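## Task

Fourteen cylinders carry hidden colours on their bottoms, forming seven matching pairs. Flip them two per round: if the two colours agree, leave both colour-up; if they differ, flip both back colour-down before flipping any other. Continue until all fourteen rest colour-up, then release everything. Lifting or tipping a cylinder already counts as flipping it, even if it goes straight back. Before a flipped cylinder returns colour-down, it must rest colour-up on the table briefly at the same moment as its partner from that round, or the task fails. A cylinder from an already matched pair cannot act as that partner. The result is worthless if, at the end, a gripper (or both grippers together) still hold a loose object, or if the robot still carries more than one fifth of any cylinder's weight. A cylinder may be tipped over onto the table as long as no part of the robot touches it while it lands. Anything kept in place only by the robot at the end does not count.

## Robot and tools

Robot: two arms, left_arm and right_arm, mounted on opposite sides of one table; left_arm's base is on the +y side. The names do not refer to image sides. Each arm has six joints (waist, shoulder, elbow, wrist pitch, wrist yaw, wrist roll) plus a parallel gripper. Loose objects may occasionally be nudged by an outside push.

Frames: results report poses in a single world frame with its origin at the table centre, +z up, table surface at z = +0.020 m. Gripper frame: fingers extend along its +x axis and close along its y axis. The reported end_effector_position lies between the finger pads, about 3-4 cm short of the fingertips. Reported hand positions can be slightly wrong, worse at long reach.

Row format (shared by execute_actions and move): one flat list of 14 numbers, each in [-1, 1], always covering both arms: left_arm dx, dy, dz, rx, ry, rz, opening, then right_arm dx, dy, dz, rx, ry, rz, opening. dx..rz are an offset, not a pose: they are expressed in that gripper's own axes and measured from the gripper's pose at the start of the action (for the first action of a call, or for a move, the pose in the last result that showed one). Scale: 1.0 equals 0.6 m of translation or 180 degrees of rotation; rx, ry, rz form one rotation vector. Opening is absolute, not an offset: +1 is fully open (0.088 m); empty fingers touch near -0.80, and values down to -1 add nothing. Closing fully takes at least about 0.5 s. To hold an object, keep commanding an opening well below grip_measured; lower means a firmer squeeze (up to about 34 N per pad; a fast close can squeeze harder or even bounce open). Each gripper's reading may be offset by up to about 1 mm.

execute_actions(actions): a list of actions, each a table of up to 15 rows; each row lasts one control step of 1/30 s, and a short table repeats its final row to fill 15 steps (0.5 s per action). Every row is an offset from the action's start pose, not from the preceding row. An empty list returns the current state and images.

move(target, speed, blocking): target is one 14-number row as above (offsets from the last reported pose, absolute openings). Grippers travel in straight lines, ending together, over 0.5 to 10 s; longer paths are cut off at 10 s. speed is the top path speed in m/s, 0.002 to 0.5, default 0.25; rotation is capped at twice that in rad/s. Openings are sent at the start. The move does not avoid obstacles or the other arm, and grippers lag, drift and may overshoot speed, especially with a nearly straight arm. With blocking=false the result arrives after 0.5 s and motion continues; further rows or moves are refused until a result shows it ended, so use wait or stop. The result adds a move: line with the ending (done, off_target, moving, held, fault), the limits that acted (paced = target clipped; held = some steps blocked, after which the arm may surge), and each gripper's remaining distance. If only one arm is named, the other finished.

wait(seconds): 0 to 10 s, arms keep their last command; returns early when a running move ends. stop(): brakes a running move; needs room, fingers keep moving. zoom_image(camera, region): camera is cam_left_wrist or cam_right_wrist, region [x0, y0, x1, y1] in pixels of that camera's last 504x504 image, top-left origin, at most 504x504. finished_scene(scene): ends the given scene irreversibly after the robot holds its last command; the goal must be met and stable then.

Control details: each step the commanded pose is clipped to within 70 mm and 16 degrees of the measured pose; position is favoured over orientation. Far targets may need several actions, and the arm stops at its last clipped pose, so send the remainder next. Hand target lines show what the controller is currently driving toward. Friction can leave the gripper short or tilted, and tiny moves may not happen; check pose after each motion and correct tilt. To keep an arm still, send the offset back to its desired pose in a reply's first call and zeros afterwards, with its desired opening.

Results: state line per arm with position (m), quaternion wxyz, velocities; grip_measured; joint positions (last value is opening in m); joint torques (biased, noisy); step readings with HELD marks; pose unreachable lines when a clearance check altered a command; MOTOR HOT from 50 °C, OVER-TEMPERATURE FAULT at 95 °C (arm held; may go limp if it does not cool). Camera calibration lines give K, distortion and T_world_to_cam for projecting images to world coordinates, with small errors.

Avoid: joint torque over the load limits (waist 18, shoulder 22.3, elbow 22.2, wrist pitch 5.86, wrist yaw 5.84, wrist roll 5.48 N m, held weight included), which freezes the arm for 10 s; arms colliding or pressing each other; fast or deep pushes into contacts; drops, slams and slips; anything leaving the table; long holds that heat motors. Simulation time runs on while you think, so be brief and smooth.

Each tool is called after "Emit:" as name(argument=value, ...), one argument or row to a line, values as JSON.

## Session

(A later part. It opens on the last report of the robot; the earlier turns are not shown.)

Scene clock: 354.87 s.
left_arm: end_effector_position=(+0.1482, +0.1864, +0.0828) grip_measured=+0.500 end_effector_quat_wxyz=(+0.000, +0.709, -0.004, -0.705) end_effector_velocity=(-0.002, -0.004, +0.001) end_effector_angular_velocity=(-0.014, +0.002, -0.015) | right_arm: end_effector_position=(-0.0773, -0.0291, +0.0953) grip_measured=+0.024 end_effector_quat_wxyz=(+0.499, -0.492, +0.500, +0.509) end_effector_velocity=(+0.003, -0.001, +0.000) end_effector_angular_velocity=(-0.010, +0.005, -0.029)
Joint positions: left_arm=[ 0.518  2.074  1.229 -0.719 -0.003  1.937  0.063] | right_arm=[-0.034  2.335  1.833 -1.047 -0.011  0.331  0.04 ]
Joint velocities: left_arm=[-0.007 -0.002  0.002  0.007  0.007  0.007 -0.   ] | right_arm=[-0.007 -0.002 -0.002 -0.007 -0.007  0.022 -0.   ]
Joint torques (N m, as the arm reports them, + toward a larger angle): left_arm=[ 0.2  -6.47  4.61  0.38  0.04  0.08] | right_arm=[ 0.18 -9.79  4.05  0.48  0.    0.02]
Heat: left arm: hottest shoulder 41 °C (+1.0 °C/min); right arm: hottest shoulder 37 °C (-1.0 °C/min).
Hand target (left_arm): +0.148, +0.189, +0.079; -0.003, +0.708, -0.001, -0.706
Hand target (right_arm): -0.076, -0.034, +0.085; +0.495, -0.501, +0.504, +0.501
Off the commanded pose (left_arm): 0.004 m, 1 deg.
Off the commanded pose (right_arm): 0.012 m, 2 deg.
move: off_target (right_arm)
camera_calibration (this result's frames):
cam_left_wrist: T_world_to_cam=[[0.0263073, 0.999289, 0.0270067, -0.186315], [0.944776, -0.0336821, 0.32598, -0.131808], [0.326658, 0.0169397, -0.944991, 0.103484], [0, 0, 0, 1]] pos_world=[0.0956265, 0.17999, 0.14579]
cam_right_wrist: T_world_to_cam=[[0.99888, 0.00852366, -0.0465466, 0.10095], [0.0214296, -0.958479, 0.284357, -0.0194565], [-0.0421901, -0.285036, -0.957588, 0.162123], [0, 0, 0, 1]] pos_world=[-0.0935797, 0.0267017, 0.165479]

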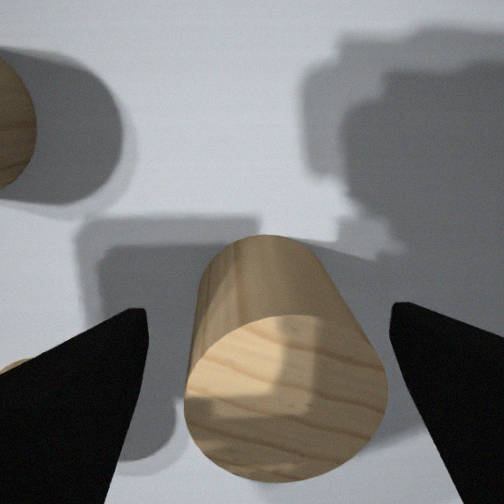

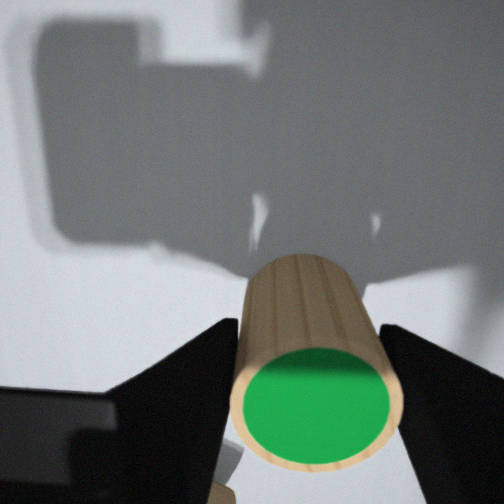

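Emit:
execute_actions(
  actions=[
    [[0,0,0,0,0,0,-0.3,0.016,0,-0.006,0,0.006,0,-0.3]],
    [[0,0,0,0,0,0,-0.3,0,0,0,0,0,0,0.5]],
  ],
)

Emit:
move(
  target=[-0.2,0,0,0,0,0,-0.3,-0.16,0,0,0,0,0,0.5],
  speed=0.25,
)

Emit:
move(
  target=[-0.108,0.283,0.228,0,0,0.506,-0.3,-0.105,-0.145,-0.147,0,-0.492,0,0.8],
  speed=0.35,
)

Scene clock: 358.37 s.
left_arm: end_effector_position=(+0.1483, +0.1865, +0.0826) grip_measured=+0.036 end_effector_quat_wxyz=(+0.000, +0.709, -0.003, -0.705) end_effector_velocity=(-0.002, +0.007, -0.001) end_effector_angular_velocity=(+0.028, +0.003, -0.010) | right_arm: end_effector_position=(-0.0777, -0.0283, +0.0949) grip_measured=+0.493 end_effector_quat_wxyz=(+0.499, -0.491, +0.499, +0.511) end_effector_velocity=(+0.003, -0.003, -0.001) end_effector_angular_velocity=(-0.009, -0.011, -0.010)
Joint positions: left_arm=[ 0.519  2.074  1.229 -0.719 -0.003  1.937  0.041] | right_arm=[-0.034  2.335  1.831 -1.042 -0.012  0.332  0.063]
Joint velocities: left_arm=[-0.002 -0.002 -0.007 -0.022 -0.007  0.007 -0.   ] | right_arm=[-0.002 -0.002 -0.007 -0.007  0.007  0.007  0.003]
Joint torques (N m, as the arm reports them, + toward a larger angle): left_arm=[ 0.03 -7.36  5.08  0.17  0.04  0.02] | right_arm=[  0.11 -11.57   5.51   0.05   0.    -0.02]
Heat: left arm: hottest shoulder 41 °C (+0.0 °C/min); right arm: hottest shoulder 38 °C (+1.0 °C/min).
Hand target (left_arm): +0.148, +0.187, +0.083; +0.000, +0.709, -0.003, -0.705
Hand target (right_arm): -0.078, -0.029, +0.095; +0.499, -0.491, +0.499, +0.510
Off the commanded pose (left_arm): 0.000 m, 0 deg.
Off the commanded pose (right_arm): 0.000 m, 0 deg.
Step readings (end_effector_position; steps 1 to 15: 1st action; 16 to 30: 2nd action):
0: left_arm (+0.1484, +0.1864, +0.0826) | right_arm (-0.0773, -0.0291, +0.0951)
1: left_arm (+0.1484, +0.1864, +0.0826) | right_arm (-0.0773, -0.0291, +0.0950)
2: left_arm (+0.1484, +0.1864, +0.0826) | right_arm (-0.0773, -0.0290, +0.0950)
4: left_arm (+0.1483, +0.1865, +0.0826) | right_arm (-0.0774, -0.0289, +0.0949)
8: left_arm (+0.1483, +0.1865, +0.0826) | right_arm (-0.0775, -0.0286, +0.0949)
15: left_arm (+0.1483, +0.1865, +0.0826) | right_arm (-0.0776, -0.0286, +0.0949)
16: left_arm (+0.1483, +0.1865, +0.0826) | right_arm (-0.0776, -0.0286, +0.0949)
17: left_arm (+0.1483, +0.1865, +0.0826) | right_arm (-0.0776, -0.0286, +0.0949)
19: left_arm (+0.1483, +0.1865, +0.0826) | right_arm (-0.0778, -0.0284, +0.0949)
23: left_arm (+0.1483, +0.1865, +0.0826) | right_arm (-0.0778, -0.0284, +0.0949)
30: end_effector_position above
camera_calibration (this result's frames):
cam_left_wrist: T_world_to_cam=[[0.0259297, 0.999289, 0.0273597, -0.18643], [0.944833, -0.0334379, 0.325841, -0.131863], [0.326524, 0.0174014, -0.945029, 0.103193], [0, 0, 0, 1]] pos_world=[0.0957275, 0.180093, 0.145588]
cam_right_wrist: T_world_to_cam=[[0.998765, 0.00834054, -0.0489769, 0.101593], [0.0217857, -0.959499, 0.280868, -0.018248], [-0.0446507, -0.281588, -0.958496, 0.161919], [0, 0, 0, 1]] pos_world=[-0.0938406, 0.0272383, 0.1653]

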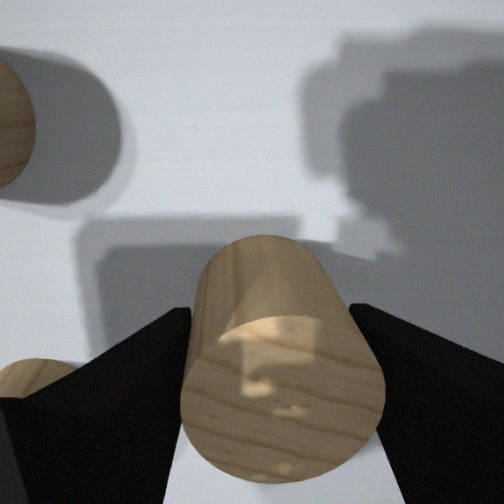

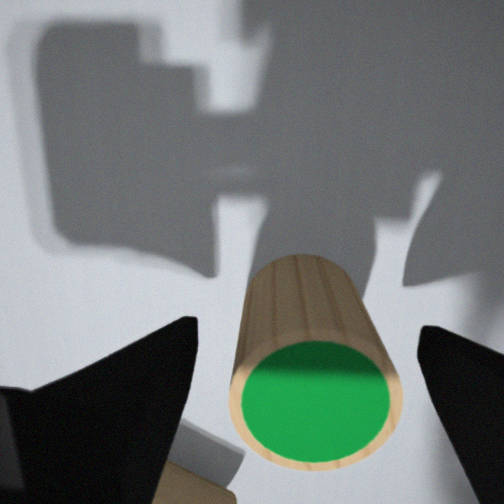

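Scene clock: 359.43 s.
left_arm: end_effector_position=(+0.1473, +0.1889, +0.1970) grip_measured=+0.035 end_effector_quat_wxyz=(-0.005, +0.707, +0.002, -0.707) end_effector_velocity=(+0.000, +0.005, +0.001) end_effector_angular_velocity=(+0.019, -0.001, +0.010) | right_arm: end_effector_position=(-0.0765, -0.0320, +0.1891) grip_measured=+0.500 end_effector_quat_wxyz=(+0.498, -0.492, +0.500, +0.509) end_effector_velocity=(+0.002, -0.007, +0.002) end_effector_angular_velocity=(-0.032, -0.004, +0.005)
Joint positions: left_arm=[ 0.518  1.91   1.483 -1.153 -0.003  1.937  0.041] | right_arm=[-0.034  2.281  2.116 -1.386 -0.012  0.332  0.063]
Joint velocities: left_arm=[ 0.002 -0.002  0.002 -0.022 -0.007 -0.007 -0.   ] | right_arm=[-0.002 -0.002  0.002 -0.037 -0.007 -0.007 -0.   ]
Joint torques (N m, as the arm reports them, + toward a larger angle): left_arm=[-0.35 -7.93  7.06 -0.04  0.04 -0.06] | right_arm=[ -0.22 -11.23   6.98  -0.09   0.    -0.1 ]
Heat: left arm: hottest shoulder 41 °C (+0.0 °C/min); right arm: hottest shoulder 38 °C (+1.0 °C/min).
Hand target (left_arm): +0.147, +0.186, +0.202; +0.000, +0.709, -0.003, -0.705
Hand target (right_arm): -0.076, -0.030, +0.191; +0.499, -0.491, +0.499, +0.511
Off the commanded pose (left_arm): 0.006 m, 1 deg.
Off the commanded pose (right_arm): 0.003 m, 0 deg.
move: done
camera_calibration (this result's frames):
cam_left_wrist: T_world_to_cam=[[0.0265023, 0.998773, 0.0418287, -0.194692], [0.946607, -0.0385231, 0.320079, -0.166261], [0.321298, 0.0311125, -0.946467, 0.210064], [0, 0, 0, 1]] pos_world=[0.0950503, 0.181513, 0.260179]
cam_right_wrist: T_world_to_cam=[[0.998855, 0.00808071, -0.0471477, 0.104634], [0.0212539, -0.957967, 0.286092, -0.0491689], [-0.0428541, -0.286766, -0.957042, 0.250897], [0, 0, 0, 1]] pos_world=[-0.0927173, 0.0240012, 0.259119]

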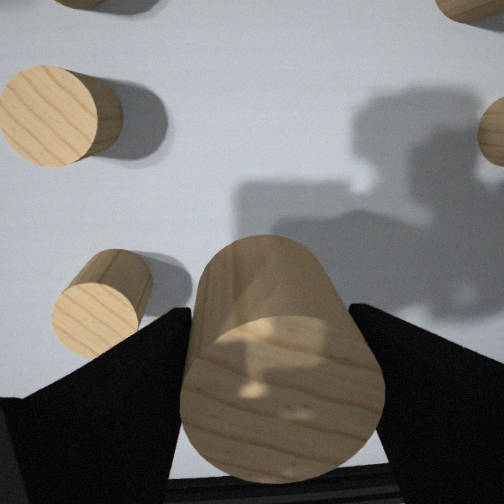

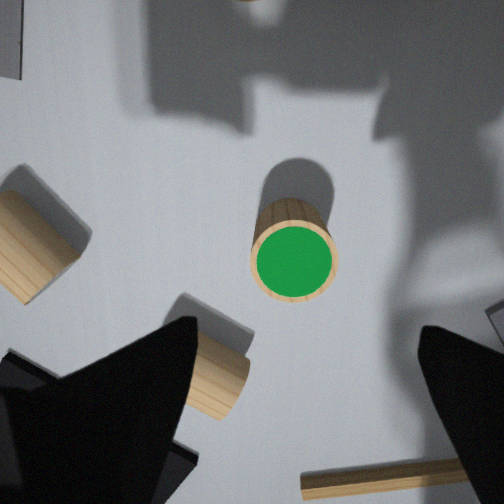

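Scene clock: 362.30 s.
left_arm: end_effector_position=(+0.0093, +0.0230, +0.2580) grip_measured=+0.034 end_effector_quat_wxyz=(+0.495, +0.497, -0.504, -0.504) end_effector_velocity=(-0.000, +0.001, -0.008) end_effector_angular_velocity=(+0.022, +0.007, +0.005) | right_arm: end_effector_position=(+0.0119, -0.1192, +0.2572) grip_measured=+0.800 end_effector_quat_wxyz=(+0.704, +0.016, +0.012, +0.710) end_effector_velocity=(-0.002, -0.002, +0.001) end_effector_angular_velocity=(+0.016, +0.012, +0.020)
Joint positions: left_arm=[ 0.128  1.968  0.825  1.141 -0.012  1.573  0.041] | right_arm=[-0.06   1.341  0.25   1.098  0.298  0.037  0.078]
Joint velocities: left_arm=[-0.002  0.007 -0.007 -0.007 -0.007 -0.007 -0.   ] | right_arm=[-0.002  0.007 -0.012  0.037 -0.022  0.007 -0.   ]
Joint torques (N m, as the arm reports them, + toward a larger angle): left_arm=[-0.3  -6.5   6.51  2.14 -0.22 -0.11] | right_arm=[-0.16 -3.15  3.76  2.02 -0.13 -0.2 ]
Heat: left arm: hottest shoulder 41 °C (+0.0 °C/min); right arm: hottest shoulder 39 °C (+2.0 °C/min).
Hand target (left_arm): +0.009, +0.020, +0.260; +0.499, +0.495, -0.505, -0.501
Hand target (right_arm): +0.013, -0.121, +0.250; +0.704, +0.006, +0.013, +0.711
Off the commanded pose (left_arm): 0.004 m, 1 deg.
Off the commanded pose (right_arm): 0.008 m, 2 deg.
move: done
camera_calibration (this result's frames):
cam_left_wrist: T_world_to_cam=[[0.024734, 0.0340956, -0.999112, 0.262866], [0.951714, 0.3051, 0.0339725, 0.00424708], [0.305988, -0.95171, -0.0249029, 0.102281], [0, 0, 0, 1]] pos_world=[-0.0418407, 0.0870839, 0.265036]
cam_right_wrist: T_world_to_cam=[[0.998666, 0.0388694, -0.0340042, 0.0205892], [-0.0210971, -0.293939, -0.955591, 0.244852], [-0.0471384, 0.955033, -0.292727, 0.272095], [0, 0, 0, 1]] pos_world=[-0.00256991, -0.188688, 0.314328]

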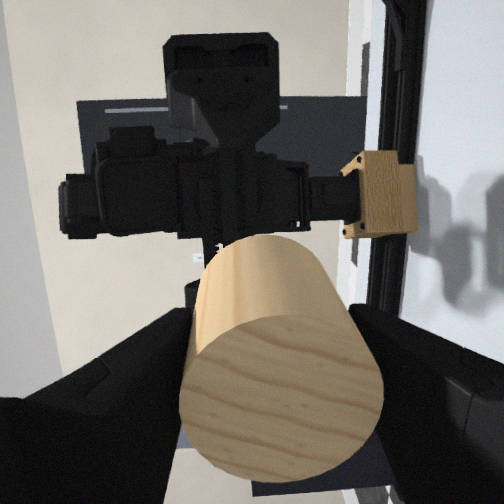

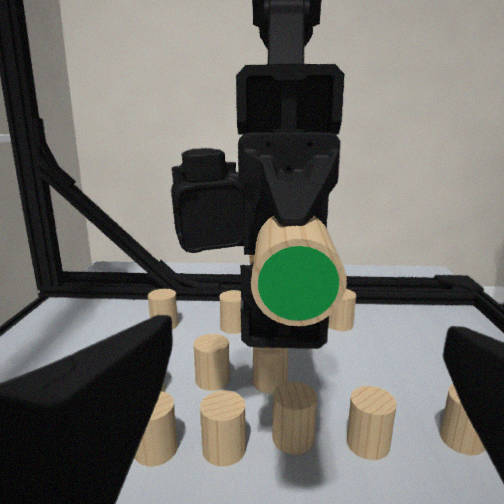

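Match! Lucky.

Emit:
move(
  target=[0,0,0,0,0,0,-0.3,0.131,-0.002,-0.001,-0.011,0,-0.003,0.8],
  speed=0.12,
)

Scene clock: 364.40 s.
left_arm: end_effector_position=(+0.0094, +0.0229, +0.2577) grip_measured=+0.033 end_effector_quat_wxyz=(+0.495, +0.497, -0.504, -0.504) end_effector_velocity=(-0.002, +0.001, -0.001) end_effector_angular_velocity=(+0.007, -0.008, -0.010) | right_arm: end_effector_position=(+0.0122, -0.0440, +0.2580) grip_measured=+0.800 end_effector_quat_wxyz=(+0.707, +0.008, +0.001, +0.707) end_effector_velocity=(-0.001, +0.002, -0.007) end_effector_angular_velocity=(-0.026, +0.001, +0.005)
Joint positions: left_arm=[ 0.128  1.969  0.825  1.141 -0.012  1.573  0.041] | right_arm=[-0.142  1.647  0.519  1.138  0.227  0.009  0.078]
Joint velocities: left_arm=[-0.002 -0.002 -0.002 -0.007  0.007  0.007 -0.   ] | right_arm=[-0.002  0.012  0.007 -0.022 -0.007  0.007 -0.   ]
Joint torques (N m, as the arm reports them, + toward a larger angle): left_arm=[ 0.   -7.3   5.54  1.7   0.02 -0.06] | right_arm=[-0.25 -5.34  6.45  1.63 -0.11 -0.18]
Heat: left arm: hottest shoulder 41 °C (+0.0 °C/min); right arm: hottest shoulder 38 °C (+0.0 °C/min).
Hand target (left_arm): +0.009, +0.023, +0.258; +0.495, +0.497, -0.504, -0.504
Hand target (right_arm): +0.012, -0.041, +0.257; +0.707, +0.004, -0.001, +0.707
Off the commanded pose (left_arm): 0.000 m, 0 deg.
Off the commanded pose (right_arm): 0.003 m, 0 deg.
move: done
camera_calibration (this result's frames):
cam_left_wrist: T_world_to_cam=[[0.0243517, 0.0344923, -0.999108, 0.262481], [0.95161, 0.305451, 0.0337391, 0.00427584], [0.306343, -0.951583, -0.0253849, 0.102323], [0, 0, 0, 1]] pos_world=[-0.0418067, 0.0870091, 0.2647]
cam_right_wrist: T_world_to_cam=[[0.999566, 0.0287859, -0.0062724, 0.00979733], [0.00236913, -0.29075, -0.956796, 0.267972], [-0.029366, 0.956366, -0.290692, 0.199802], [0, 0, 0, 1]] pos_world=[-0.00456054, -0.113453, 0.314537]

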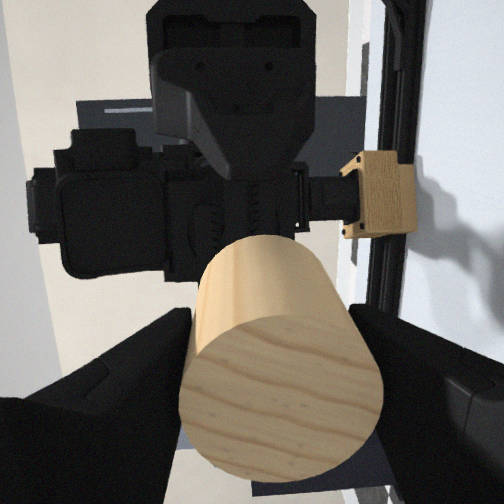

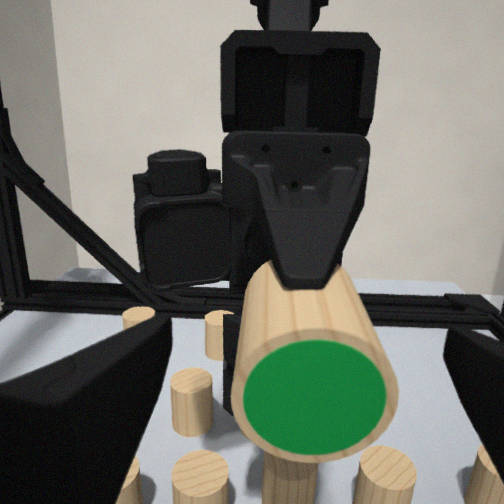

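Emit:
execute_actions(
  actions=[
    [[0,0,0,0,0,0,-0.3,0,0,0,0,0,0,-0.3]],
    [[0,0,0,0,0,0,-0.3,0,0,0,0,0,0,-0.3]],
    [[0,0,0,0,0,0,0.8,0,0,0,0,0,0,-0.3]],
  ],
)

Emit:
move(
  target=[-0.1,0,0,0,0,0,0.8,-0.1,0,0,0,0,0,-0.3],
  speed=0.2,
)

Emit:
move(
  target=[-0.057,-0.148,-0.302,0,0,-0.499,0.5,-0.24,-0.147,-0.14,0,0.508,0,-0.3],
  speed=0.35,
)

Scene clock: 370.00 s.
left_arm: end_effector_position=(+0.0094, +0.0230, +0.2573) grip_measured=+0.791 end_effector_quat_wxyz=(+0.494, +0.497, -0.504, -0.504) end_effector_velocity=(+0.002, +0.002, -0.003) end_effector_angular_velocity=(+0.012, +0.007, +0.020) | right_arm: end_effector_position=(+0.0120, -0.0436, +0.2581) grip_measured=+0.024 end_effector_quat_wxyz=(+0.707, +0.008, +0.000, +0.707) end_effector_velocity=(+0.002, -0.000, -0.002) end_effector_angular_velocity=(-0.007, -0.024, -0.010)
Joint positions: left_arm=[ 0.128  1.97   0.825  1.141 -0.012  1.573  0.078] | right_arm=[-0.142  1.648  0.52   1.138  0.227  0.009  0.04 ]
Joint velocities: left_arm=[-0.002 -0.002 -0.007 -0.007 -0.022 -0.007  0.004] | right_arm=[-0.002 -0.002 -0.002 -0.007  0.007 -0.022 -0.   ]
Joint torques (N m, as the arm reports them, + toward a larger angle): left_arm=[-0.07 -7.    5.47  1.74  0.01 -0.03] | right_arm=[ 0.02 -6.38  5.14  1.83  0.01 -0.01]
Heat: left arm: hottest shoulder 41 °C (+0.0 °C/min); right arm: hottest shoulder 38 °C (-1.0 °C/min).
Hand target (left_arm): +0.009, +0.023, +0.257; +0.494, +0.497, -0.504, -0.504
Hand target (right_arm): +0.012, -0.044, +0.258; +0.707, +0.008, +0.000, +0.707
Off the commanded pose (left_arm): 0.000 m, 0 deg.
Off the commanded pose (right_arm): 0.000 m, 0 deg.
Step readings (end_effector_position; steps 1 to 15: 1st action; 16 to 30: 2nd action; 31 to 45: 3rd action):
0: left_arm (+0.0094, +0.0229, +0.2575) | right_arm (+0.0121, -0.0437, +0.2580)
1: left_arm (+0.0094, +0.0229, +0.2575) | right_arm (+0.0120, -0.0436, +0.2581)
2: left_arm (+0.0094, +0.0229, +0.2575) | right_arm (+0.0120, -0.0436, +0.2581)
4: left_arm (+0.0094, +0.0229, +0.2575) | right_arm (+0.0120, -0.0436, +0.2581)
8: left_arm (+0.0094, +0.0230, +0.2573) | right_arm (+0.0120, -0.0436, +0.2581)
15: left_arm (+0.0094, +0.0230, +0.2573) | right_arm (+0.0120, -0.0436, +0.2581)
16: left_arm (+0.0094, +0.0230, +0.2573) | right_arm (+0.0120, -0.0436, +0.2581)
17: left_arm (+0.0094, +0.0230, +0.2573) | right_arm (+0.0120, -0.0436, +0.2581)
19: left_arm (+0.0094, +0.0230, +0.2573) | right_arm (+0.0120, -0.0436, +0.2581)
23: left_arm (+0.0094, +0.0230, +0.2573) | right_arm (+0.0120, -0.0436, +0.2581)
30: left_arm (+0.0094, +0.0230, +0.2573) | right_arm (+0.0120, -0.0436, +0.2581)
31: left_arm (+0.0094, +0.0230, +0.2573) | right_arm (+0.0120, -0.0436, +0.2581)
32: left_arm (+0.0094, +0.0230, +0.2573) | right_arm (+0.0120, -0.0436, +0.2581)
34: left_arm (+0.0094, +0.0230, +0.2573) | right_arm (+0.0120, -0.0436, +0.2581)
38: left_arm (+0.0094, +0.0230, +0.2573) | right_arm (+0.0120, -0.0436, +0.2581)
45: end_effector_position above
camera_calibration (this result's frames):
cam_left_wrist: T_world_to_cam=[[0.0247546, 0.0352479, -0.999072, 0.262124], [0.951596, 0.305424, 0.0343539, 0.00410973], [0.306352, -0.951564, -0.0259812, 0.102523], [0, 0, 0, 1]] pos_world=[-0.0418077, 0.0870627, 0.264403]
cam_right_wrist: T_world_to_cam=[[0.999557, 0.0291656, -0.00596216, 0.0098658], [0.00276549, -0.290393, -0.956904, 0.268232], [-0.02964, 0.956463, -0.290344, 0.199401], [0, 0, 0, 1]] pos_world=[-0.00469295, -0.113115, 0.314626]

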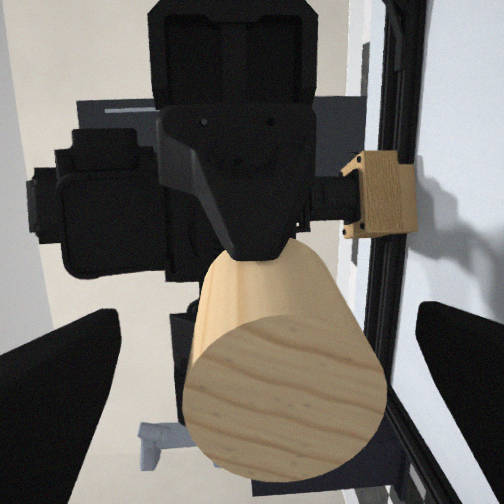

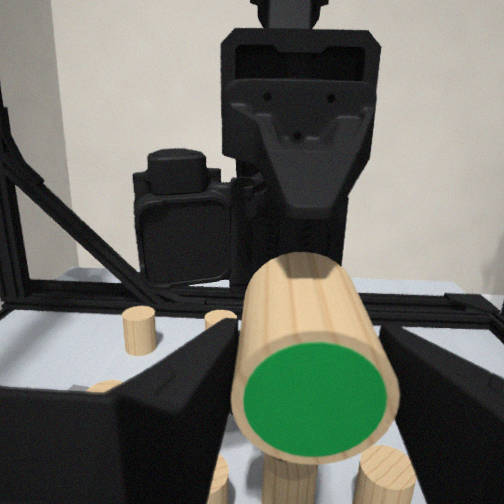

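Scene clock: 370.90 s.
left_arm: end_effector_position=(+0.0106, +0.0810, +0.2542) grip_measured=+0.800 end_effector_quat_wxyz=(+0.492, +0.499, -0.502, -0.507) end_effector_velocity=(+0.000, +0.003, -0.002) end_effector_angular_velocity=(+0.003, +0.007, +0.015) | right_arm: end_effector_position=(+0.0119, -0.1005, +0.2591) grip_measured=+0.024 end_effector_quat_wxyz=(+0.707, +0.010, -0.000, +0.707) end_effector_velocity=(+0.000, -0.002, -0.003) end_effector_angular_velocity=(-0.016, -0.012, +0.005)
Joint positions: left_arm=[ 0.127  1.816  0.576  1.228 -0.012  1.573  0.078] | right_arm=[-0.081  1.43   0.315  1.13   0.287  0.009  0.04 ]
Joint velocities: left_arm=[-0.007 -0.002 -0.012  0.007 -0.022 -0.007 -0.   ] | right_arm=[-0.002 -0.012 -0.007 -0.022 -0.007 -0.007 -0.   ]
Joint torques (N m, as the arm reports them, + toward a larger angle): left_arm=[-0.19 -7.06  4.48  2.   -0.11 -0.04] | right_arm=[ 0.38 -5.74  4.07  1.69  0.11 -0.02]
Heat: left arm: hottest shoulder 41 °C (+0.0 °C/min); right arm: hottest shoulder 38 °C (-2.0 °C/min).
Hand target (left_arm): +0.010, +0.083, +0.258; +0.494, +0.497, -0.504, -0.504
Hand target (right_arm): +0.012, -0.104, +0.258; +0.707, +0.008, +0.000, +0.707
Off the commanded pose (left_arm): 0.004 m, 1 deg.
Off the commanded pose (right_arm): 0.003 m, 0 deg.
move: done
camera_calibration (this result's frames):
cam_left_wrist: T_world_to_cam=[[0.0250674, 0.0443608, -0.998701, 0.256088], [0.951936, 0.304007, 0.0373972, -0.0152504], [0.305271, -0.951636, -0.034608, 0.159449], [0, 0, 0, 1]] pos_world=[-0.0405773, 0.145014, 0.261844]
cam_right_wrist: T_world_to_cam=[[0.999534, 0.0295752, -0.00756269, 0.0121307], [0.0012456, -0.287046, -0.957916, 0.25321], [-0.0305014, 0.95746, -0.286949, 0.253281], [0, 0, 0, 1]] pos_world=[-0.00471504, -0.170182, 0.315324]

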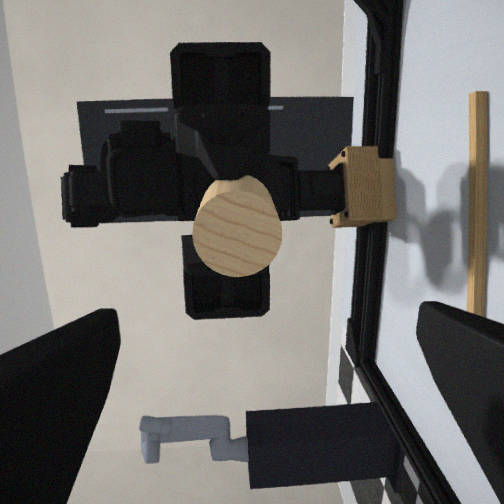

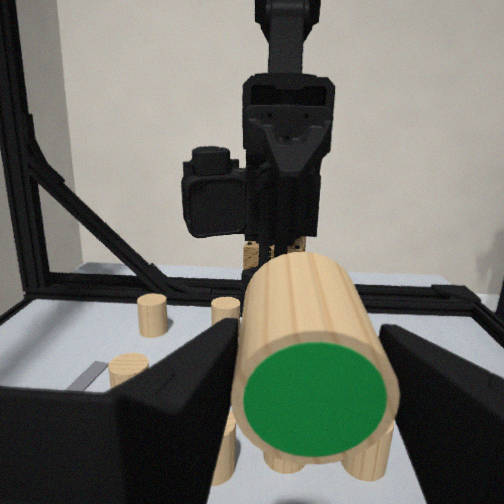

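Scene clock: 373.77 s.
left_arm: end_effector_position=(+0.1909, +0.1136, +0.1680) grip_measured=+0.500 end_effector_quat_wxyz=(-0.003, +0.707, -0.003, -0.708) end_effector_velocity=(+0.002, +0.002, +0.001) end_effector_angular_velocity=(+0.020, -0.016, +0.005) | right_arm: end_effector_position=(+0.0983, -0.2452, +0.1710) grip_measured=+0.024 end_effector_quat_wxyz=(+0.498, -0.499, +0.507, +0.496) end_effector_velocity=(-0.003, -0.005, -0.001) end_effector_angular_velocity=(-0.024, +0.025, +0.019)
Joint positions: left_arm=[ 0.552  2.268  1.911 -1.215  0.001  1.974  0.063] | right_arm=[-0.495  1.373  0.901 -1.111 -0.003 -0.116  0.04 ]
Joint velocities: left_arm=[-0.002  0.007  0.017 -0.022 -0.022 -0.007 -0.   ] | right_arm=[-0.002  0.002 -0.002 -0.022 -0.022 -0.022 -0.   ]
Joint torques (N m, as the arm reports them, + toward a larger angle): left_arm=[ 0.24 -8.17  6.83 -0.07 -0.13  0.09] | right_arm=[-0.32 -3.53  7.03 -0.13  0.09 -0.2 ]
Heat: left arm: hottest shoulder 41 °C (+1.0 °C/min); right arm: hottest shoulder 37 °C (-3.0 °C/min).
Hand target (left_arm): +0.193, +0.113, +0.166; -0.006, +0.708, -0.001, -0.706
Hand target (right_arm): +0.100, -0.243, +0.172; +0.499, -0.501, +0.505, +0.496
Off the commanded pose (left_arm): 0.002 m, 1 deg.
Off the commanded pose (right_arm): 0.002 m, 1 deg.
move: done
camera_calibration (this result's frames):
cam_left_wrist: T_world_to_cam=[[0.0295598, 0.999021, 0.0329218, -0.11858], [0.946738, -0.0385479, 0.31969, -0.201158], [0.320646, 0.0217184, -0.94695, 0.172272], [0, 0, 0, 1]] pos_world=[0.13871, 0.106968, 0.231345]
cam_right_wrist: T_world_to_cam=[[0.999426, -0.00556805, -0.0334224, -0.0748418], [0.00512694, -0.950196, 0.31161, -0.252877], [-0.0334929, -0.311602, -0.949622, 0.171662], [0, 0, 0, 1]] pos_world=[0.0818448, -0.187209, 0.239311]

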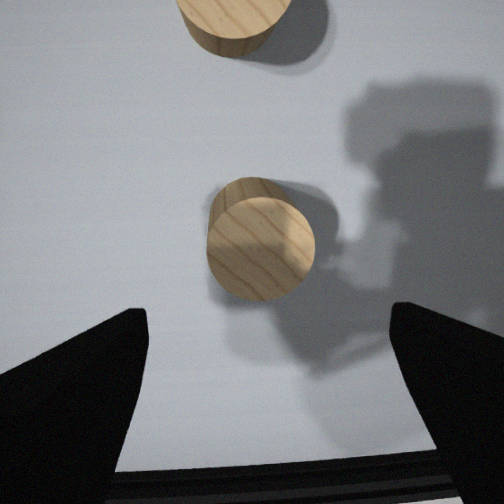

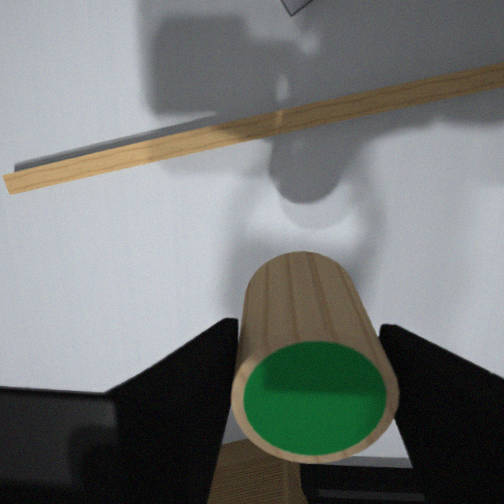

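Emit:
move(
  target=[0.146,-0.004,0.003,0,0,0,0.5,0.15,0,-0.018,0,0,0,-0.3],
  speed=0.06,
)

Scene clock: 379.57 s.
left_arm: end_effector_position=(+0.1904, +0.1151, +0.0852) grip_measured=+0.500 end_effector_quat_wxyz=(+0.000, +0.708, -0.006, -0.706) end_effector_velocity=(+0.002, -0.000, +0.000) end_effector_angular_velocity=(-0.004, -0.010, +0.010) | right_arm: end_effector_position=(+0.0976, -0.2543, +0.0864) grip_measured=+0.024 end_effector_quat_wxyz=(+0.502, -0.496, +0.504, +0.498) end_effector_velocity=(-0.001, -0.002, -0.000) end_effector_angular_velocity=(-0.006, +0.008, +0.020)
Joint positions: left_arm=[ 0.552  2.343  1.7   -0.919  0.001  1.974  0.063] | right_arm=[-0.497  1.482  0.622 -0.711 -0.003 -0.117  0.04 ]
Joint velocities: left_arm=[ 0.002 -0.002 -0.002  0.007 -0.007 -0.007 -0.   ] | right_arm=[-0.002 -0.002 -0.002 -0.007 -0.007 -0.022 -0.   ]
Joint torques (N m, as the arm reports them, + toward a larger angle): left_arm=[-0.15 -8.35  4.93  0.37  0.06  0.  ] | right_arm=[-0.18 -3.31  3.21  1.11 -0.02 -0.14]
Heat: left arm: hottest shoulder 42 °C (+2.0 °C/min); right arm: hottest shoulder 37 °C (-2.0 °C/min).
Hand target (left_arm): +0.189, +0.117, +0.080; -0.003, +0.707, -0.002, -0.708
Hand target (right_arm): +0.098, -0.258, +0.081; +0.498, -0.499, +0.507, +0.496
Off the commanded pose (left_arm): 0.005 m, 1 deg.
Off the commanded pose (right_arm): 0.006 m, 1 deg.
move: done
camera_calibration (this result's frames):
cam_left_wrist: T_world_to_cam=[[0.0294395, 0.999277, 0.0240453, -0.116556], [0.945396, -0.0356477, 0.32397, -0.174553], [0.324593, 0.0131948, -0.945762, 0.094139], [0, 0, 0, 1]] pos_world=[0.137896, 0.109007, 0.148386]
cam_right_wrist: T_world_to_cam=[[0.999466, -0.00670939, -0.031995, -0.0773684], [0.00321518, -0.953793, 0.300448, -0.234929], [-0.0325324, -0.30039, -0.953261, 0.0915688], [0, 0, 0, 1]] pos_world=[0.0810614, -0.197086, 0.155398]

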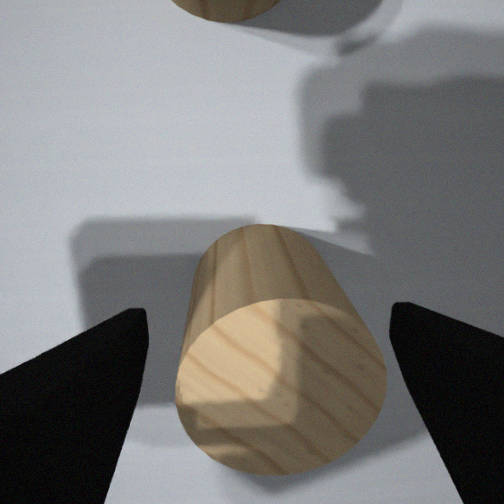

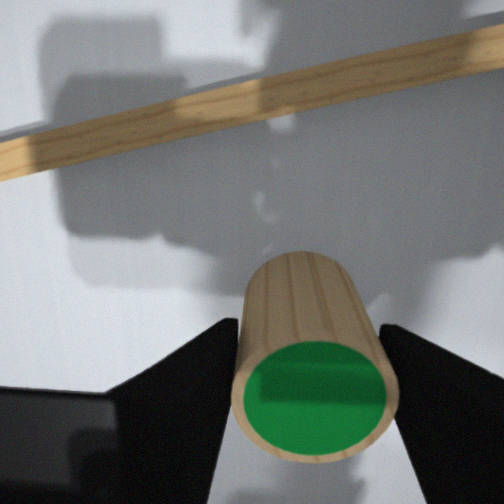

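Emit:
execute_actions(
  actions=[
    [[0,0,0,0,0,0,0.5,0,0,0,0,0,0,0.5]],
  ],
)

Emit:
move(
  target=[0,0,0,0,0,0,0.5,-0.16,0,0,0,0,0,0.5],
  speed=0.2,
)

Emit:
execute_actions(
  actions=[
    [[0,0,0,0,0,0,-0.3,0,0,0,0,0,0,0.5]],
    [[0,0,0,0,0,0,-0.3,0,0,0,0,0,0,0.5]],
  ],
)

Emit:
move(
  target=[-0.2,0,0,0,0,0,-0.3,0,0,0,0,0,0,0.5],
  speed=0.25,
)

Emit:
move(
  target=[-0.102,0.163,0.296,0,0,0.505,-0.3,-0.125,0.145,0.227,0,-0.497,0,0.8],
  speed=0.35,
)

Scene clock: 383.80 s.
left_arm: end_effector_position=(+0.1904, +0.1151, +0.0850) grip_measured=+0.500 end_effector_quat_wxyz=(+0.000, +0.708, -0.006, -0.706) end_effector_velocity=(-0.001, +0.002, -0.002) end_effector_angular_velocity=(+0.014, -0.002, +0.005) | right_arm: end_effector_position=(+0.0976, -0.2539, +0.0864) grip_measured=+0.493 end_effector_quat_wxyz=(+0.503, -0.496, +0.503, +0.498) end_effector_velocity=(-0.000, +0.003, +0.001) end_effector_angular_velocity=(+0.013, +0.006, +0.005)
Joint positions: left_arm=[ 0.552  2.343  1.7   -0.919  0.001  1.974  0.063] | right_arm=[-0.497  1.482  0.622 -0.709 -0.003 -0.117  0.063]
Joint velocities: left_arm=[-0.002  0.002 -0.002 -0.007 -0.007 -0.007  0.   ] | right_arm=[-0.002 -0.002  0.002  0.007 -0.007 -0.007  0.003]
Joint torques (N m, as the arm reports them, + toward a larger angle): left_arm=[-0.03 -9.36  5.53  0.11  0.02  0.01] | right_arm=[ 0.06 -4.59  4.68 -0.05  0.   -0.02]
Heat: left arm: hottest shoulder 43 °C (+2.0 °C/min); right arm: hottest shoulder 36 °C (-3.0 °C/min).
Hand target (left_arm): +0.190, +0.115, +0.085; +0.000, +0.708, -0.006, -0.706
Hand target (right_arm): +0.098, -0.254, +0.087; +0.502, -0.496, +0.504, +0.498
Off the commanded pose (left_arm): 0.000 m, 0 deg.
Off the commanded pose (right_arm): 0.000 m, 0 deg.
Step readings (end_effector_position):
0: left_arm (+0.1904, +0.1151, +0.0850) | right_arm (+0.0976, -0.2539, +0.0863)
1: left_arm (+0.1904, +0.1151, +0.0850) | right_arm (+0.0976, -0.2540, +0.0862)
2: left_arm (+0.1904, +0.1151, +0.0850) | right_arm (+0.0977, -0.2538, +0.0862)
4: left_arm (+0.1904, +0.1151, +0.0850) | right_arm (+0.0977, -0.2536, +0.0863)
8: left_arm (+0.1904, +0.1151, +0.0850) | right_arm (+0.0976, -0.2539, +0.0862)
15: end_effector_position above
camera_calibration (this result's frames):
cam_left_wrist: T_world_to_cam=[[0.0294395, 0.999277, 0.0240453, -0.116553], [0.945396, -0.0356477, 0.32397, -0.174472], [0.324593, 0.0131948, -0.945762, 0.0939055], [0, 0, 0, 1]] pos_world=[0.137895, 0.10901, 0.148138]
cam_right_wrist: T_world_to_cam=[[0.999461, -0.00664695, -0.0321414, -0.0774053], [0.00325533, -0.954374, 0.298595, -0.234559], [-0.0326597, -0.298539, -0.953839, 0.0921357], [0, 0, 0, 1]] pos_world=[0.0811363, -0.196865, 0.155433]

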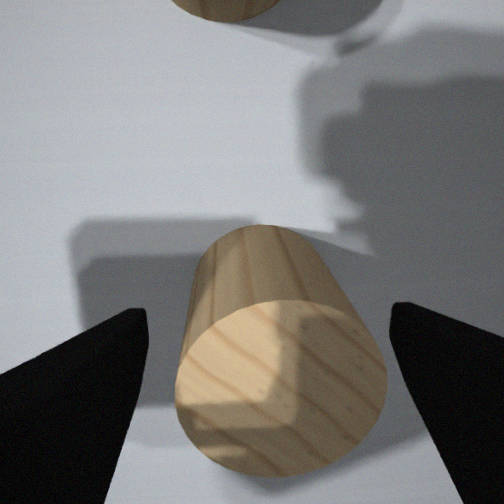

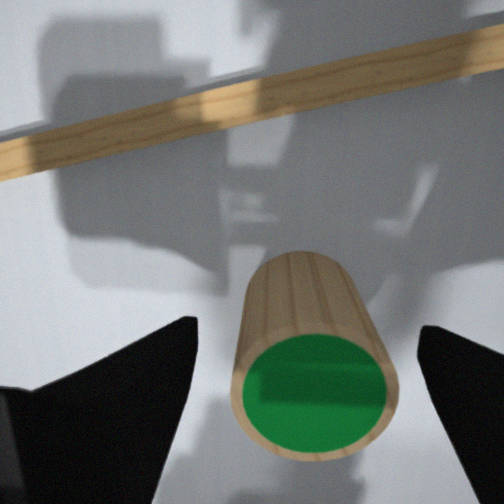

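Scene clock: 384.77 s.
left_arm: end_effector_position=(+0.1904, +0.1151, +0.0850) grip_measured=+0.500 end_effector_quat_wxyz=(+0.000, +0.708, -0.006, -0.706) end_effector_velocity=(+0.003, +0.004, +0.000) end_effector_angular_velocity=(+0.015, -0.017, +0.025) | right_arm: end_effector_position=(+0.0974, -0.2562, +0.1780) grip_measured=+0.500 end_effector_quat_wxyz=(+0.499, -0.499, +0.507, +0.495) end_effector_velocity=(-0.001, -0.001, +0.003) end_effector_angular_velocity=(-0.006, +0.008, +0.005)
Joint positions: left_arm=[ 0.552  2.343  1.7   -0.919  0.001  1.974  0.063] | right_arm=[-0.497  1.323  0.892 -1.153 -0.003 -0.117  0.063]
Joint velocities: left_arm=[ 0.002 -0.002 -0.002 -0.007 -0.022 -0.022 -0.   ] | right_arm=[-0.002 -0.002  0.012 -0.022 -0.007 -0.007  0.   ]
Joint torques (N m, as the arm reports them, + toward a larger angle): left_arm=[ 0.02 -9.25  5.6   0.15  0.06  0.  ] | right_arm=[-0.13 -4.84  6.86 -0.14 -0.02 -0.06]
Heat: left arm: hottest shoulder 43 °C (+2.0 °C/min); right arm: hottest shoulder 36 °C (-2.0 °C/min).
Hand target (left_arm): +0.190, +0.115, +0.085; +0.000, +0.708, -0.006, -0.706
Hand target (right_arm): +0.098, -0.254, +0.182; +0.503, -0.496, +0.503, +0.498
Off the commanded pose (left_arm): 0.000 m, 0 deg.
Off the commanded pose (right_arm): 0.005 m, 1 deg.
move: done
camera_calibration (this result's frames):
cam_left_wrist: T_world_to_cam=[[0.0294395, 0.999277, 0.0240453, -0.116553], [0.945396, -0.0356477, 0.32397, -0.174472], [0.324593, 0.0131948, -0.945762, 0.0939055], [0, 0, 0, 1]] pos_world=[0.137895, 0.10901, 0.148138]
cam_right_wrist: T_world_to_cam=[[0.9994, -0.00712169, -0.0339023, -0.0739894], [0.00382374, -0.949983, 0.312277, -0.265409], [-0.0344306, -0.312219, -0.949386, 0.174789], [0, 0, 0, 1]] pos_world=[0.0809779, -0.198089, 0.246315]

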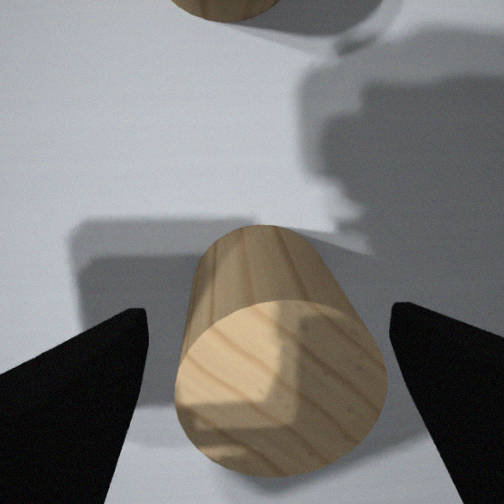

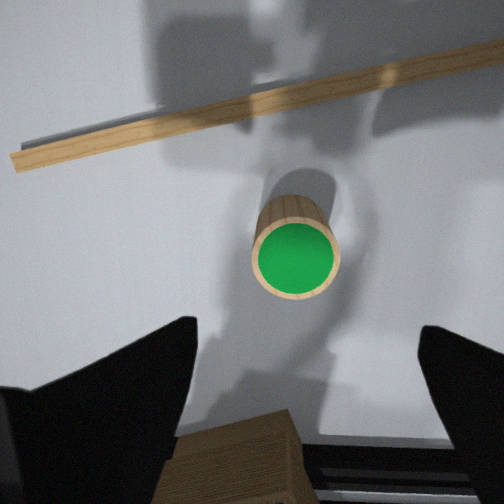

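Scene clock: 385.77 s.
left_arm: end_effector_position=(+0.1903, +0.1150, +0.0850) grip_measured=+0.035 end_effector_quat_wxyz=(+0.000, +0.708, -0.006, -0.706) end_effector_velocity=(+0.000, +0.005, -0.003) end_effector_angular_velocity=(+0.019, -0.000, +0.010) | right_arm: end_effector_position=(+0.0973, -0.2562, +0.1780) grip_measured=+0.500 end_effector_quat_wxyz=(+0.498, -0.499, +0.507, +0.495) end_effector_velocity=(-0.004, -0.005, -0.000) end_effector_angular_velocity=(-0.019, +0.025, +0.009)
Joint positions: left_arm=[ 0.552  2.343  1.7   -0.918  0.001  1.974  0.041] | right_arm=[-0.497  1.323  0.892 -1.153 -0.003 -0.117  0.063]
Joint velocities: left_arm=[ 0.002  0.002 -0.007 -0.007 -0.007 -0.007 -0.   ] | right_arm=[ 0.002 -0.002 -0.002 -0.022 -0.022 -0.007 -0.   ]
Joint torques (N m, as the arm reports them, + toward a larger angle): left_arm=[-0.03 -9.24  5.53  0.17  0.08  0.01] | right_arm=[ 0.01 -4.23  5.62  0.1  -0.02 -0.01]
Heat: left arm: hottest shoulder 43 °C (+2.0 °C/min); right arm: hottest shoulder 36 °C (-2.0 °C/min).
Hand target (left_arm): +0.190, +0.115, +0.085; +0.000, +0.708, -0.006, -0.706
Hand target (right_arm): +0.097, -0.256, +0.178; +0.498, -0.499, +0.507, +0.495
Off the commanded pose (left_arm): 0.000 m, 0 deg.
Off the commanded pose (right_arm): 0.000 m, 0 deg.
Step readings (end_effector_position; steps 1 to 15: 1st action; 16 to 30: 2nd action):
0: left_arm (+0.1904, +0.1151, +0.0850) | right_arm (+0.0974, -0.2562, +0.1780)
1: left_arm (+0.1904, +0.1151, +0.0850) | right_arm (+0.0973, -0.2562, +0.1780)
2: left_arm (+0.1904, +0.1151, +0.0850) | right_arm (+0.0973, -0.2562, +0.1780)
4: left_arm (+0.1903, +0.1150, +0.0850) | right_arm (+0.0973, -0.2562, +0.1780)
8: left_arm (+0.1903, +0.1150, +0.0850) | right_arm (+0.0973, -0.2562, +0.1780)
15: left_arm (+0.1903, +0.1150, +0.0850) | right_arm (+0.0973, -0.2562, +0.1780)
16: left_arm (+0.1903, +0.1150, +0.0850) | right_arm (+0.0973, -0.2562, +0.1780)
17: left_arm (+0.1903, +0.1150, +0.0850) | right_arm (+0.0973, -0.2562, +0.1780)
19: left_arm (+0.1903, +0.1150, +0.0850) | right_arm (+0.0973, -0.2562, +0.1780)
23: left_arm (+0.1903, +0.1150, +0.0850) | right_arm (+0.0973, -0.2562, +0.1780)
30: end_effector_position above
camera_calibration (this result's frames):
cam_left_wrist: T_world_to_cam=[[0.0294478, 0.999289, 0.0235407, -0.116413], [0.945462, -0.0354894, 0.323794, -0.174471], [0.324399, 0.0127218, -0.945835, 0.0940118], [0, 0, 0, 1]] pos_world=[0.137887, 0.108943, 0.148153]
cam_right_wrist: T_world_to_cam=[[0.999398, -0.00713452, -0.0339486, -0.0739741], [0.00383904, -0.949865, 0.312636, -0.265523], [-0.0344771, -0.312578, -0.949266, 0.174655], [0, 0, 0, 1]] pos_world=[0.0809706, -0.198146, 0.246295]

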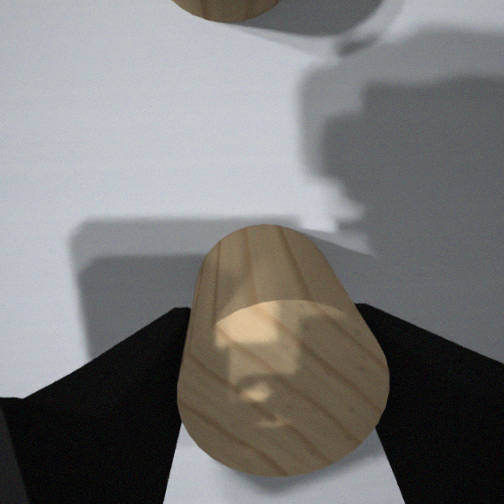

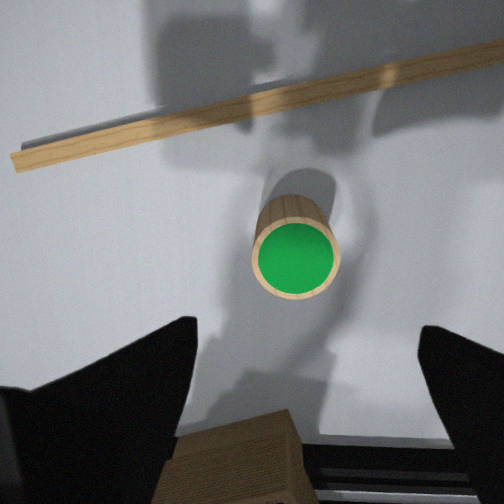

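Scene clock: 386.83 s.
left_arm: end_effector_position=(+0.1895, +0.1171, +0.2011) grip_measured=+0.034 end_effector_quat_wxyz=(-0.003, +0.707, -0.003, -0.708) end_effector_velocity=(+0.000, +0.000, +0.003) end_effector_angular_velocity=(+0.006, -0.021, +0.029) | right_arm: end_effector_position=(+0.0973, -0.2562, +0.1780) grip_measured=+0.500 end_effector_quat_wxyz=(+0.498, -0.499, +0.507, +0.495) end_effector_velocity=(-0.002, -0.002, -0.000) end_effector_angular_velocity=(-0.006, +0.008, +0.024)
Joint positions: left_arm=[ 0.552  2.241  1.997 -1.328  0.001  1.974  0.041] | right_arm=[-0.497  1.323  0.892 -1.153 -0.003 -0.117  0.063]
Joint velocities: left_arm=[-0.007 -0.002  0.007 -0.007 -0.022 -0.037 -0.   ] | right_arm=[ 0.002 -0.002 -0.002 -0.007 -0.007 -0.022 -0.   ]
Joint torques (N m, as the arm reports them, + toward a larger angle): left_arm=[-0.15 -9.3   7.13 -0.06  0.05 -0.05] | right_arm=[ 0.05 -4.26  5.63  0.09 -0.02 -0.02]
Heat: left arm: hottest shoulder 44 °C (+3.0 °C/min); right arm: hottest shoulder 36 °C (-2.0 °C/min).
Hand target (left_arm): +0.190, +0.115, +0.205; +0.000, +0.708, -0.006, -0.706
Hand target (right_arm): +0.097, -0.256, +0.178; +0.498, -0.499, +0.507, +0.495
Off the commanded pose (left_arm): 0.004 m, 1 deg.
Off the commanded pose (right_arm): 0.000 m, 0 deg.
move: done
camera_calibration (this result's frames):
cam_left_wrist: T_world_to_cam=[[0.029555, 0.999032, 0.0325744, -0.123017], [0.946691, -0.0384353, 0.319843, -0.210249], [0.320786, 0.021385, -0.94691, 0.203939], [0, 0, 0, 1]] pos_world=[0.137256, 0.110456, 0.264366]
cam_right_wrist: T_world_to_cam=[[0.999398, -0.00713452, -0.0339486, -0.0739741], [0.00383904, -0.949865, 0.312636, -0.265523], [-0.0344771, -0.312578, -0.949266, 0.174655], [0, 0, 0, 1]] pos_world=[0.0809706, -0.198146, 0.246295]

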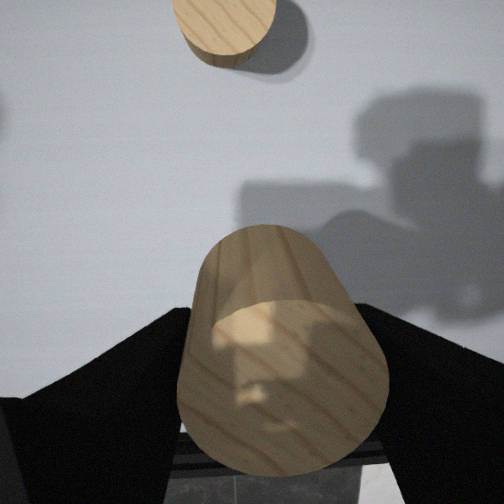

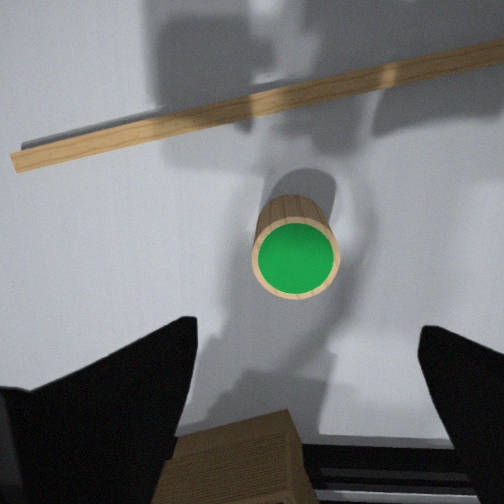

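Scene clock: 389.73 s.
left_arm: end_effector_position=(+0.0109, +0.0227, +0.2641) grip_measured=+0.033 end_effector_quat_wxyz=(+0.498, +0.492, -0.509, -0.501) end_effector_velocity=(-0.003, -0.001, +0.001) end_effector_angular_velocity=(-0.007, +0.008, -0.000) | right_arm: end_effector_position=(+0.0115, -0.1173, +0.2598) grip_measured=+0.800 end_effector_quat_wxyz=(+0.708, +0.009, +0.012, +0.706) end_effector_velocity=(+0.002, +0.000, -0.002) end_effector_angular_velocity=(+0.002, -0.036, +0.000)
Joint positions: left_arm=[ 0.134  1.96   0.828  1.146 -0.003  1.573  0.041] | right_arm=[-0.051  1.325  0.27   1.05   0.321  0.031  0.078]
Joint velocities: left_arm=[-0.007  0.002  0.002  0.007 -0.007 -0.007 -0.   ] | right_arm=[-0.007  0.012 -0.007  0.022 -0.007 -0.037 -0.   ]
Joint torques (N m, as the arm reports them, + toward a larger angle): left_arm=[-0.28 -6.32  5.69  2.11 -0.18 -0.14] | right_arm=[ 0.33 -3.38  4.07  1.95  0.16 -0.17]
Heat: left arm: hottest shoulder 44 °C (+4.0 °C/min); right arm: hottest shoulder 36 °C (-2.0 °C/min).
Hand target (left_arm): +0.011, +0.022, +0.263; +0.500, +0.492, -0.507, -0.501
Hand target (right_arm): +0.012, -0.119, +0.252; +0.709, -0.002, +0.014, +0.705
Off the commanded pose (left_arm): 0.003 m, 1 deg.
Off the commanded pose (right_arm): 0.008 m, 2 deg.
move: done
camera_calibration (this result's frames):
cam_left_wrist: T_world_to_cam=[[0.0236772, 0.0180372, -0.999557, 0.269372], [0.952562, 0.30305, 0.0280326, 0.00422636], [0.303421, -0.952804, -0.0100062, 0.0978306], [0, 0, 0, 1]] pos_world=[-0.0400877, 0.0870739, 0.270113]
cam_right_wrist: T_world_to_cam=[[0.999369, 0.0251908, -0.0250445, 0.0170712], [-0.0161941, -0.304418, -0.952401, 0.245808], [-0.0316158, 0.952205, -0.303818, 0.273391], [0, 0, 0, 1]] pos_world=[-0.00443633, -0.185926, 0.317596]

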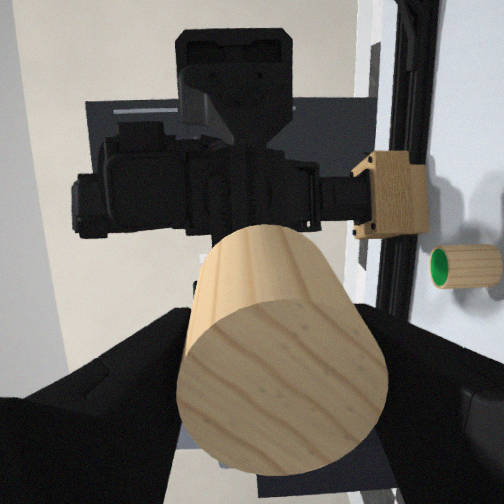

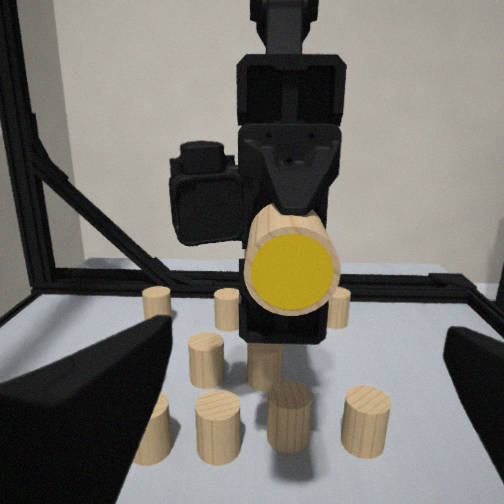

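Emit:
move(
  target=[0,0,0,0,0,0,-0.3,0.128,0.002,0.008,-0.009,-0.003,0,0.8],
  speed=0.12,
)

Scene clock: 391.60 s.
left_arm: end_effector_position=(+0.0110, +0.0227, +0.2639) grip_measured=+0.033 end_effector_quat_wxyz=(+0.498, +0.492, -0.509, -0.501) end_effector_velocity=(-0.000, +0.001, -0.001) end_effector_angular_velocity=(+0.007, +0.007, +0.005) | right_arm: end_effector_position=(+0.0105, -0.0439, +0.2647) grip_measured=+0.800 end_effector_quat_wxyz=(+0.709, +0.005, +0.000, +0.706) end_effector_velocity=(-0.001, +0.002, -0.005) end_effector_angular_velocity=(-0.021, -0.013, +0.015)
Joint positions: left_arm=[ 0.134  1.961  0.828  1.146 -0.004  1.573  0.041] | right_arm=[-0.134  1.618  0.533  1.092  0.239  0.006  0.078]
Joint velocities: left_arm=[-0.002 -0.002 -0.002 -0.007 -0.007 -0.007  0.   ] | right_arm=[-0.007  0.007  0.007 -0.022 -0.022 -0.007 -0.   ]
Joint torques (N m, as the arm reports them, + toward a larger angle): left_arm=[-0.02 -7.22  5.49  1.67  0.02 -0.04] | right_arm=[-0.27 -5.3   6.55  1.75 -0.1  -0.18]
Heat: left arm: hottest shoulder 44 °C (+3.0 °C/min); right arm: hottest shoulder 36 °C (-1.0 °C/min).
Hand target (left_arm): +0.011, +0.023, +0.264; +0.498, +0.492, -0.509, -0.501
Hand target (right_arm): +0.011, -0.041, +0.264; +0.708, +0.002, -0.001, +0.706
Off the commanded pose (left_arm): 0.000 m, 0 deg.
Off the commanded pose (right_arm): 0.003 m, 0 deg.
move: done
camera_calibration (this result's frames):
cam_left_wrist: T_world_to_cam=[[0.023665, 0.0180464, -0.999557, 0.269174], [0.952447, 0.303413, 0.0280276, 0.00418377], [0.303785, -0.952688, -0.0100079, 0.0977695], [0, 0, 0, 1]] pos_world=[-0.0400557, 0.0870168, 0.269916]
cam_right_wrist: T_world_to_cam=[[0.999686, 0.0249325, -0.00262619, 0.0103434], [0.00482129, -0.293989, -0.955797, 0.273984], [-0.0246025, 0.955484, -0.294016, 0.202428], [0, 0, 0, 1]] pos_world=[-0.00668089, -0.113126, 0.321418]

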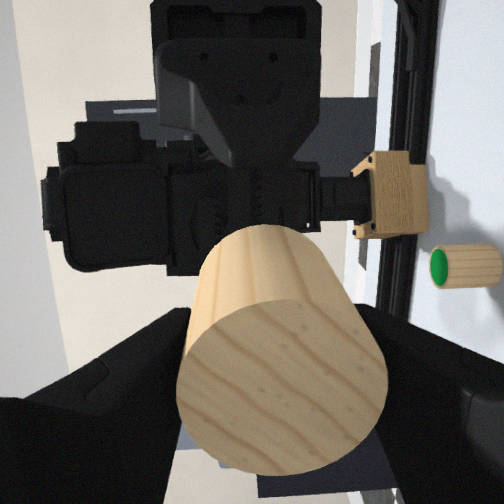

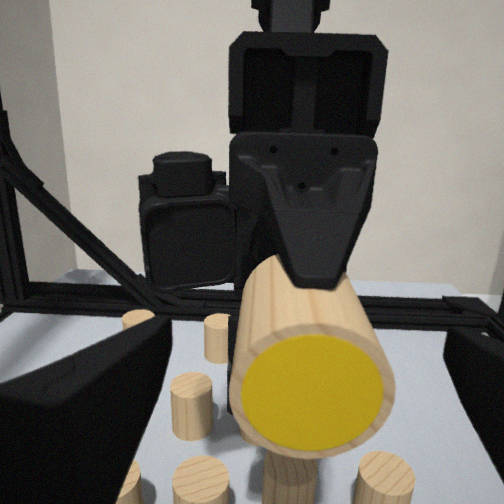

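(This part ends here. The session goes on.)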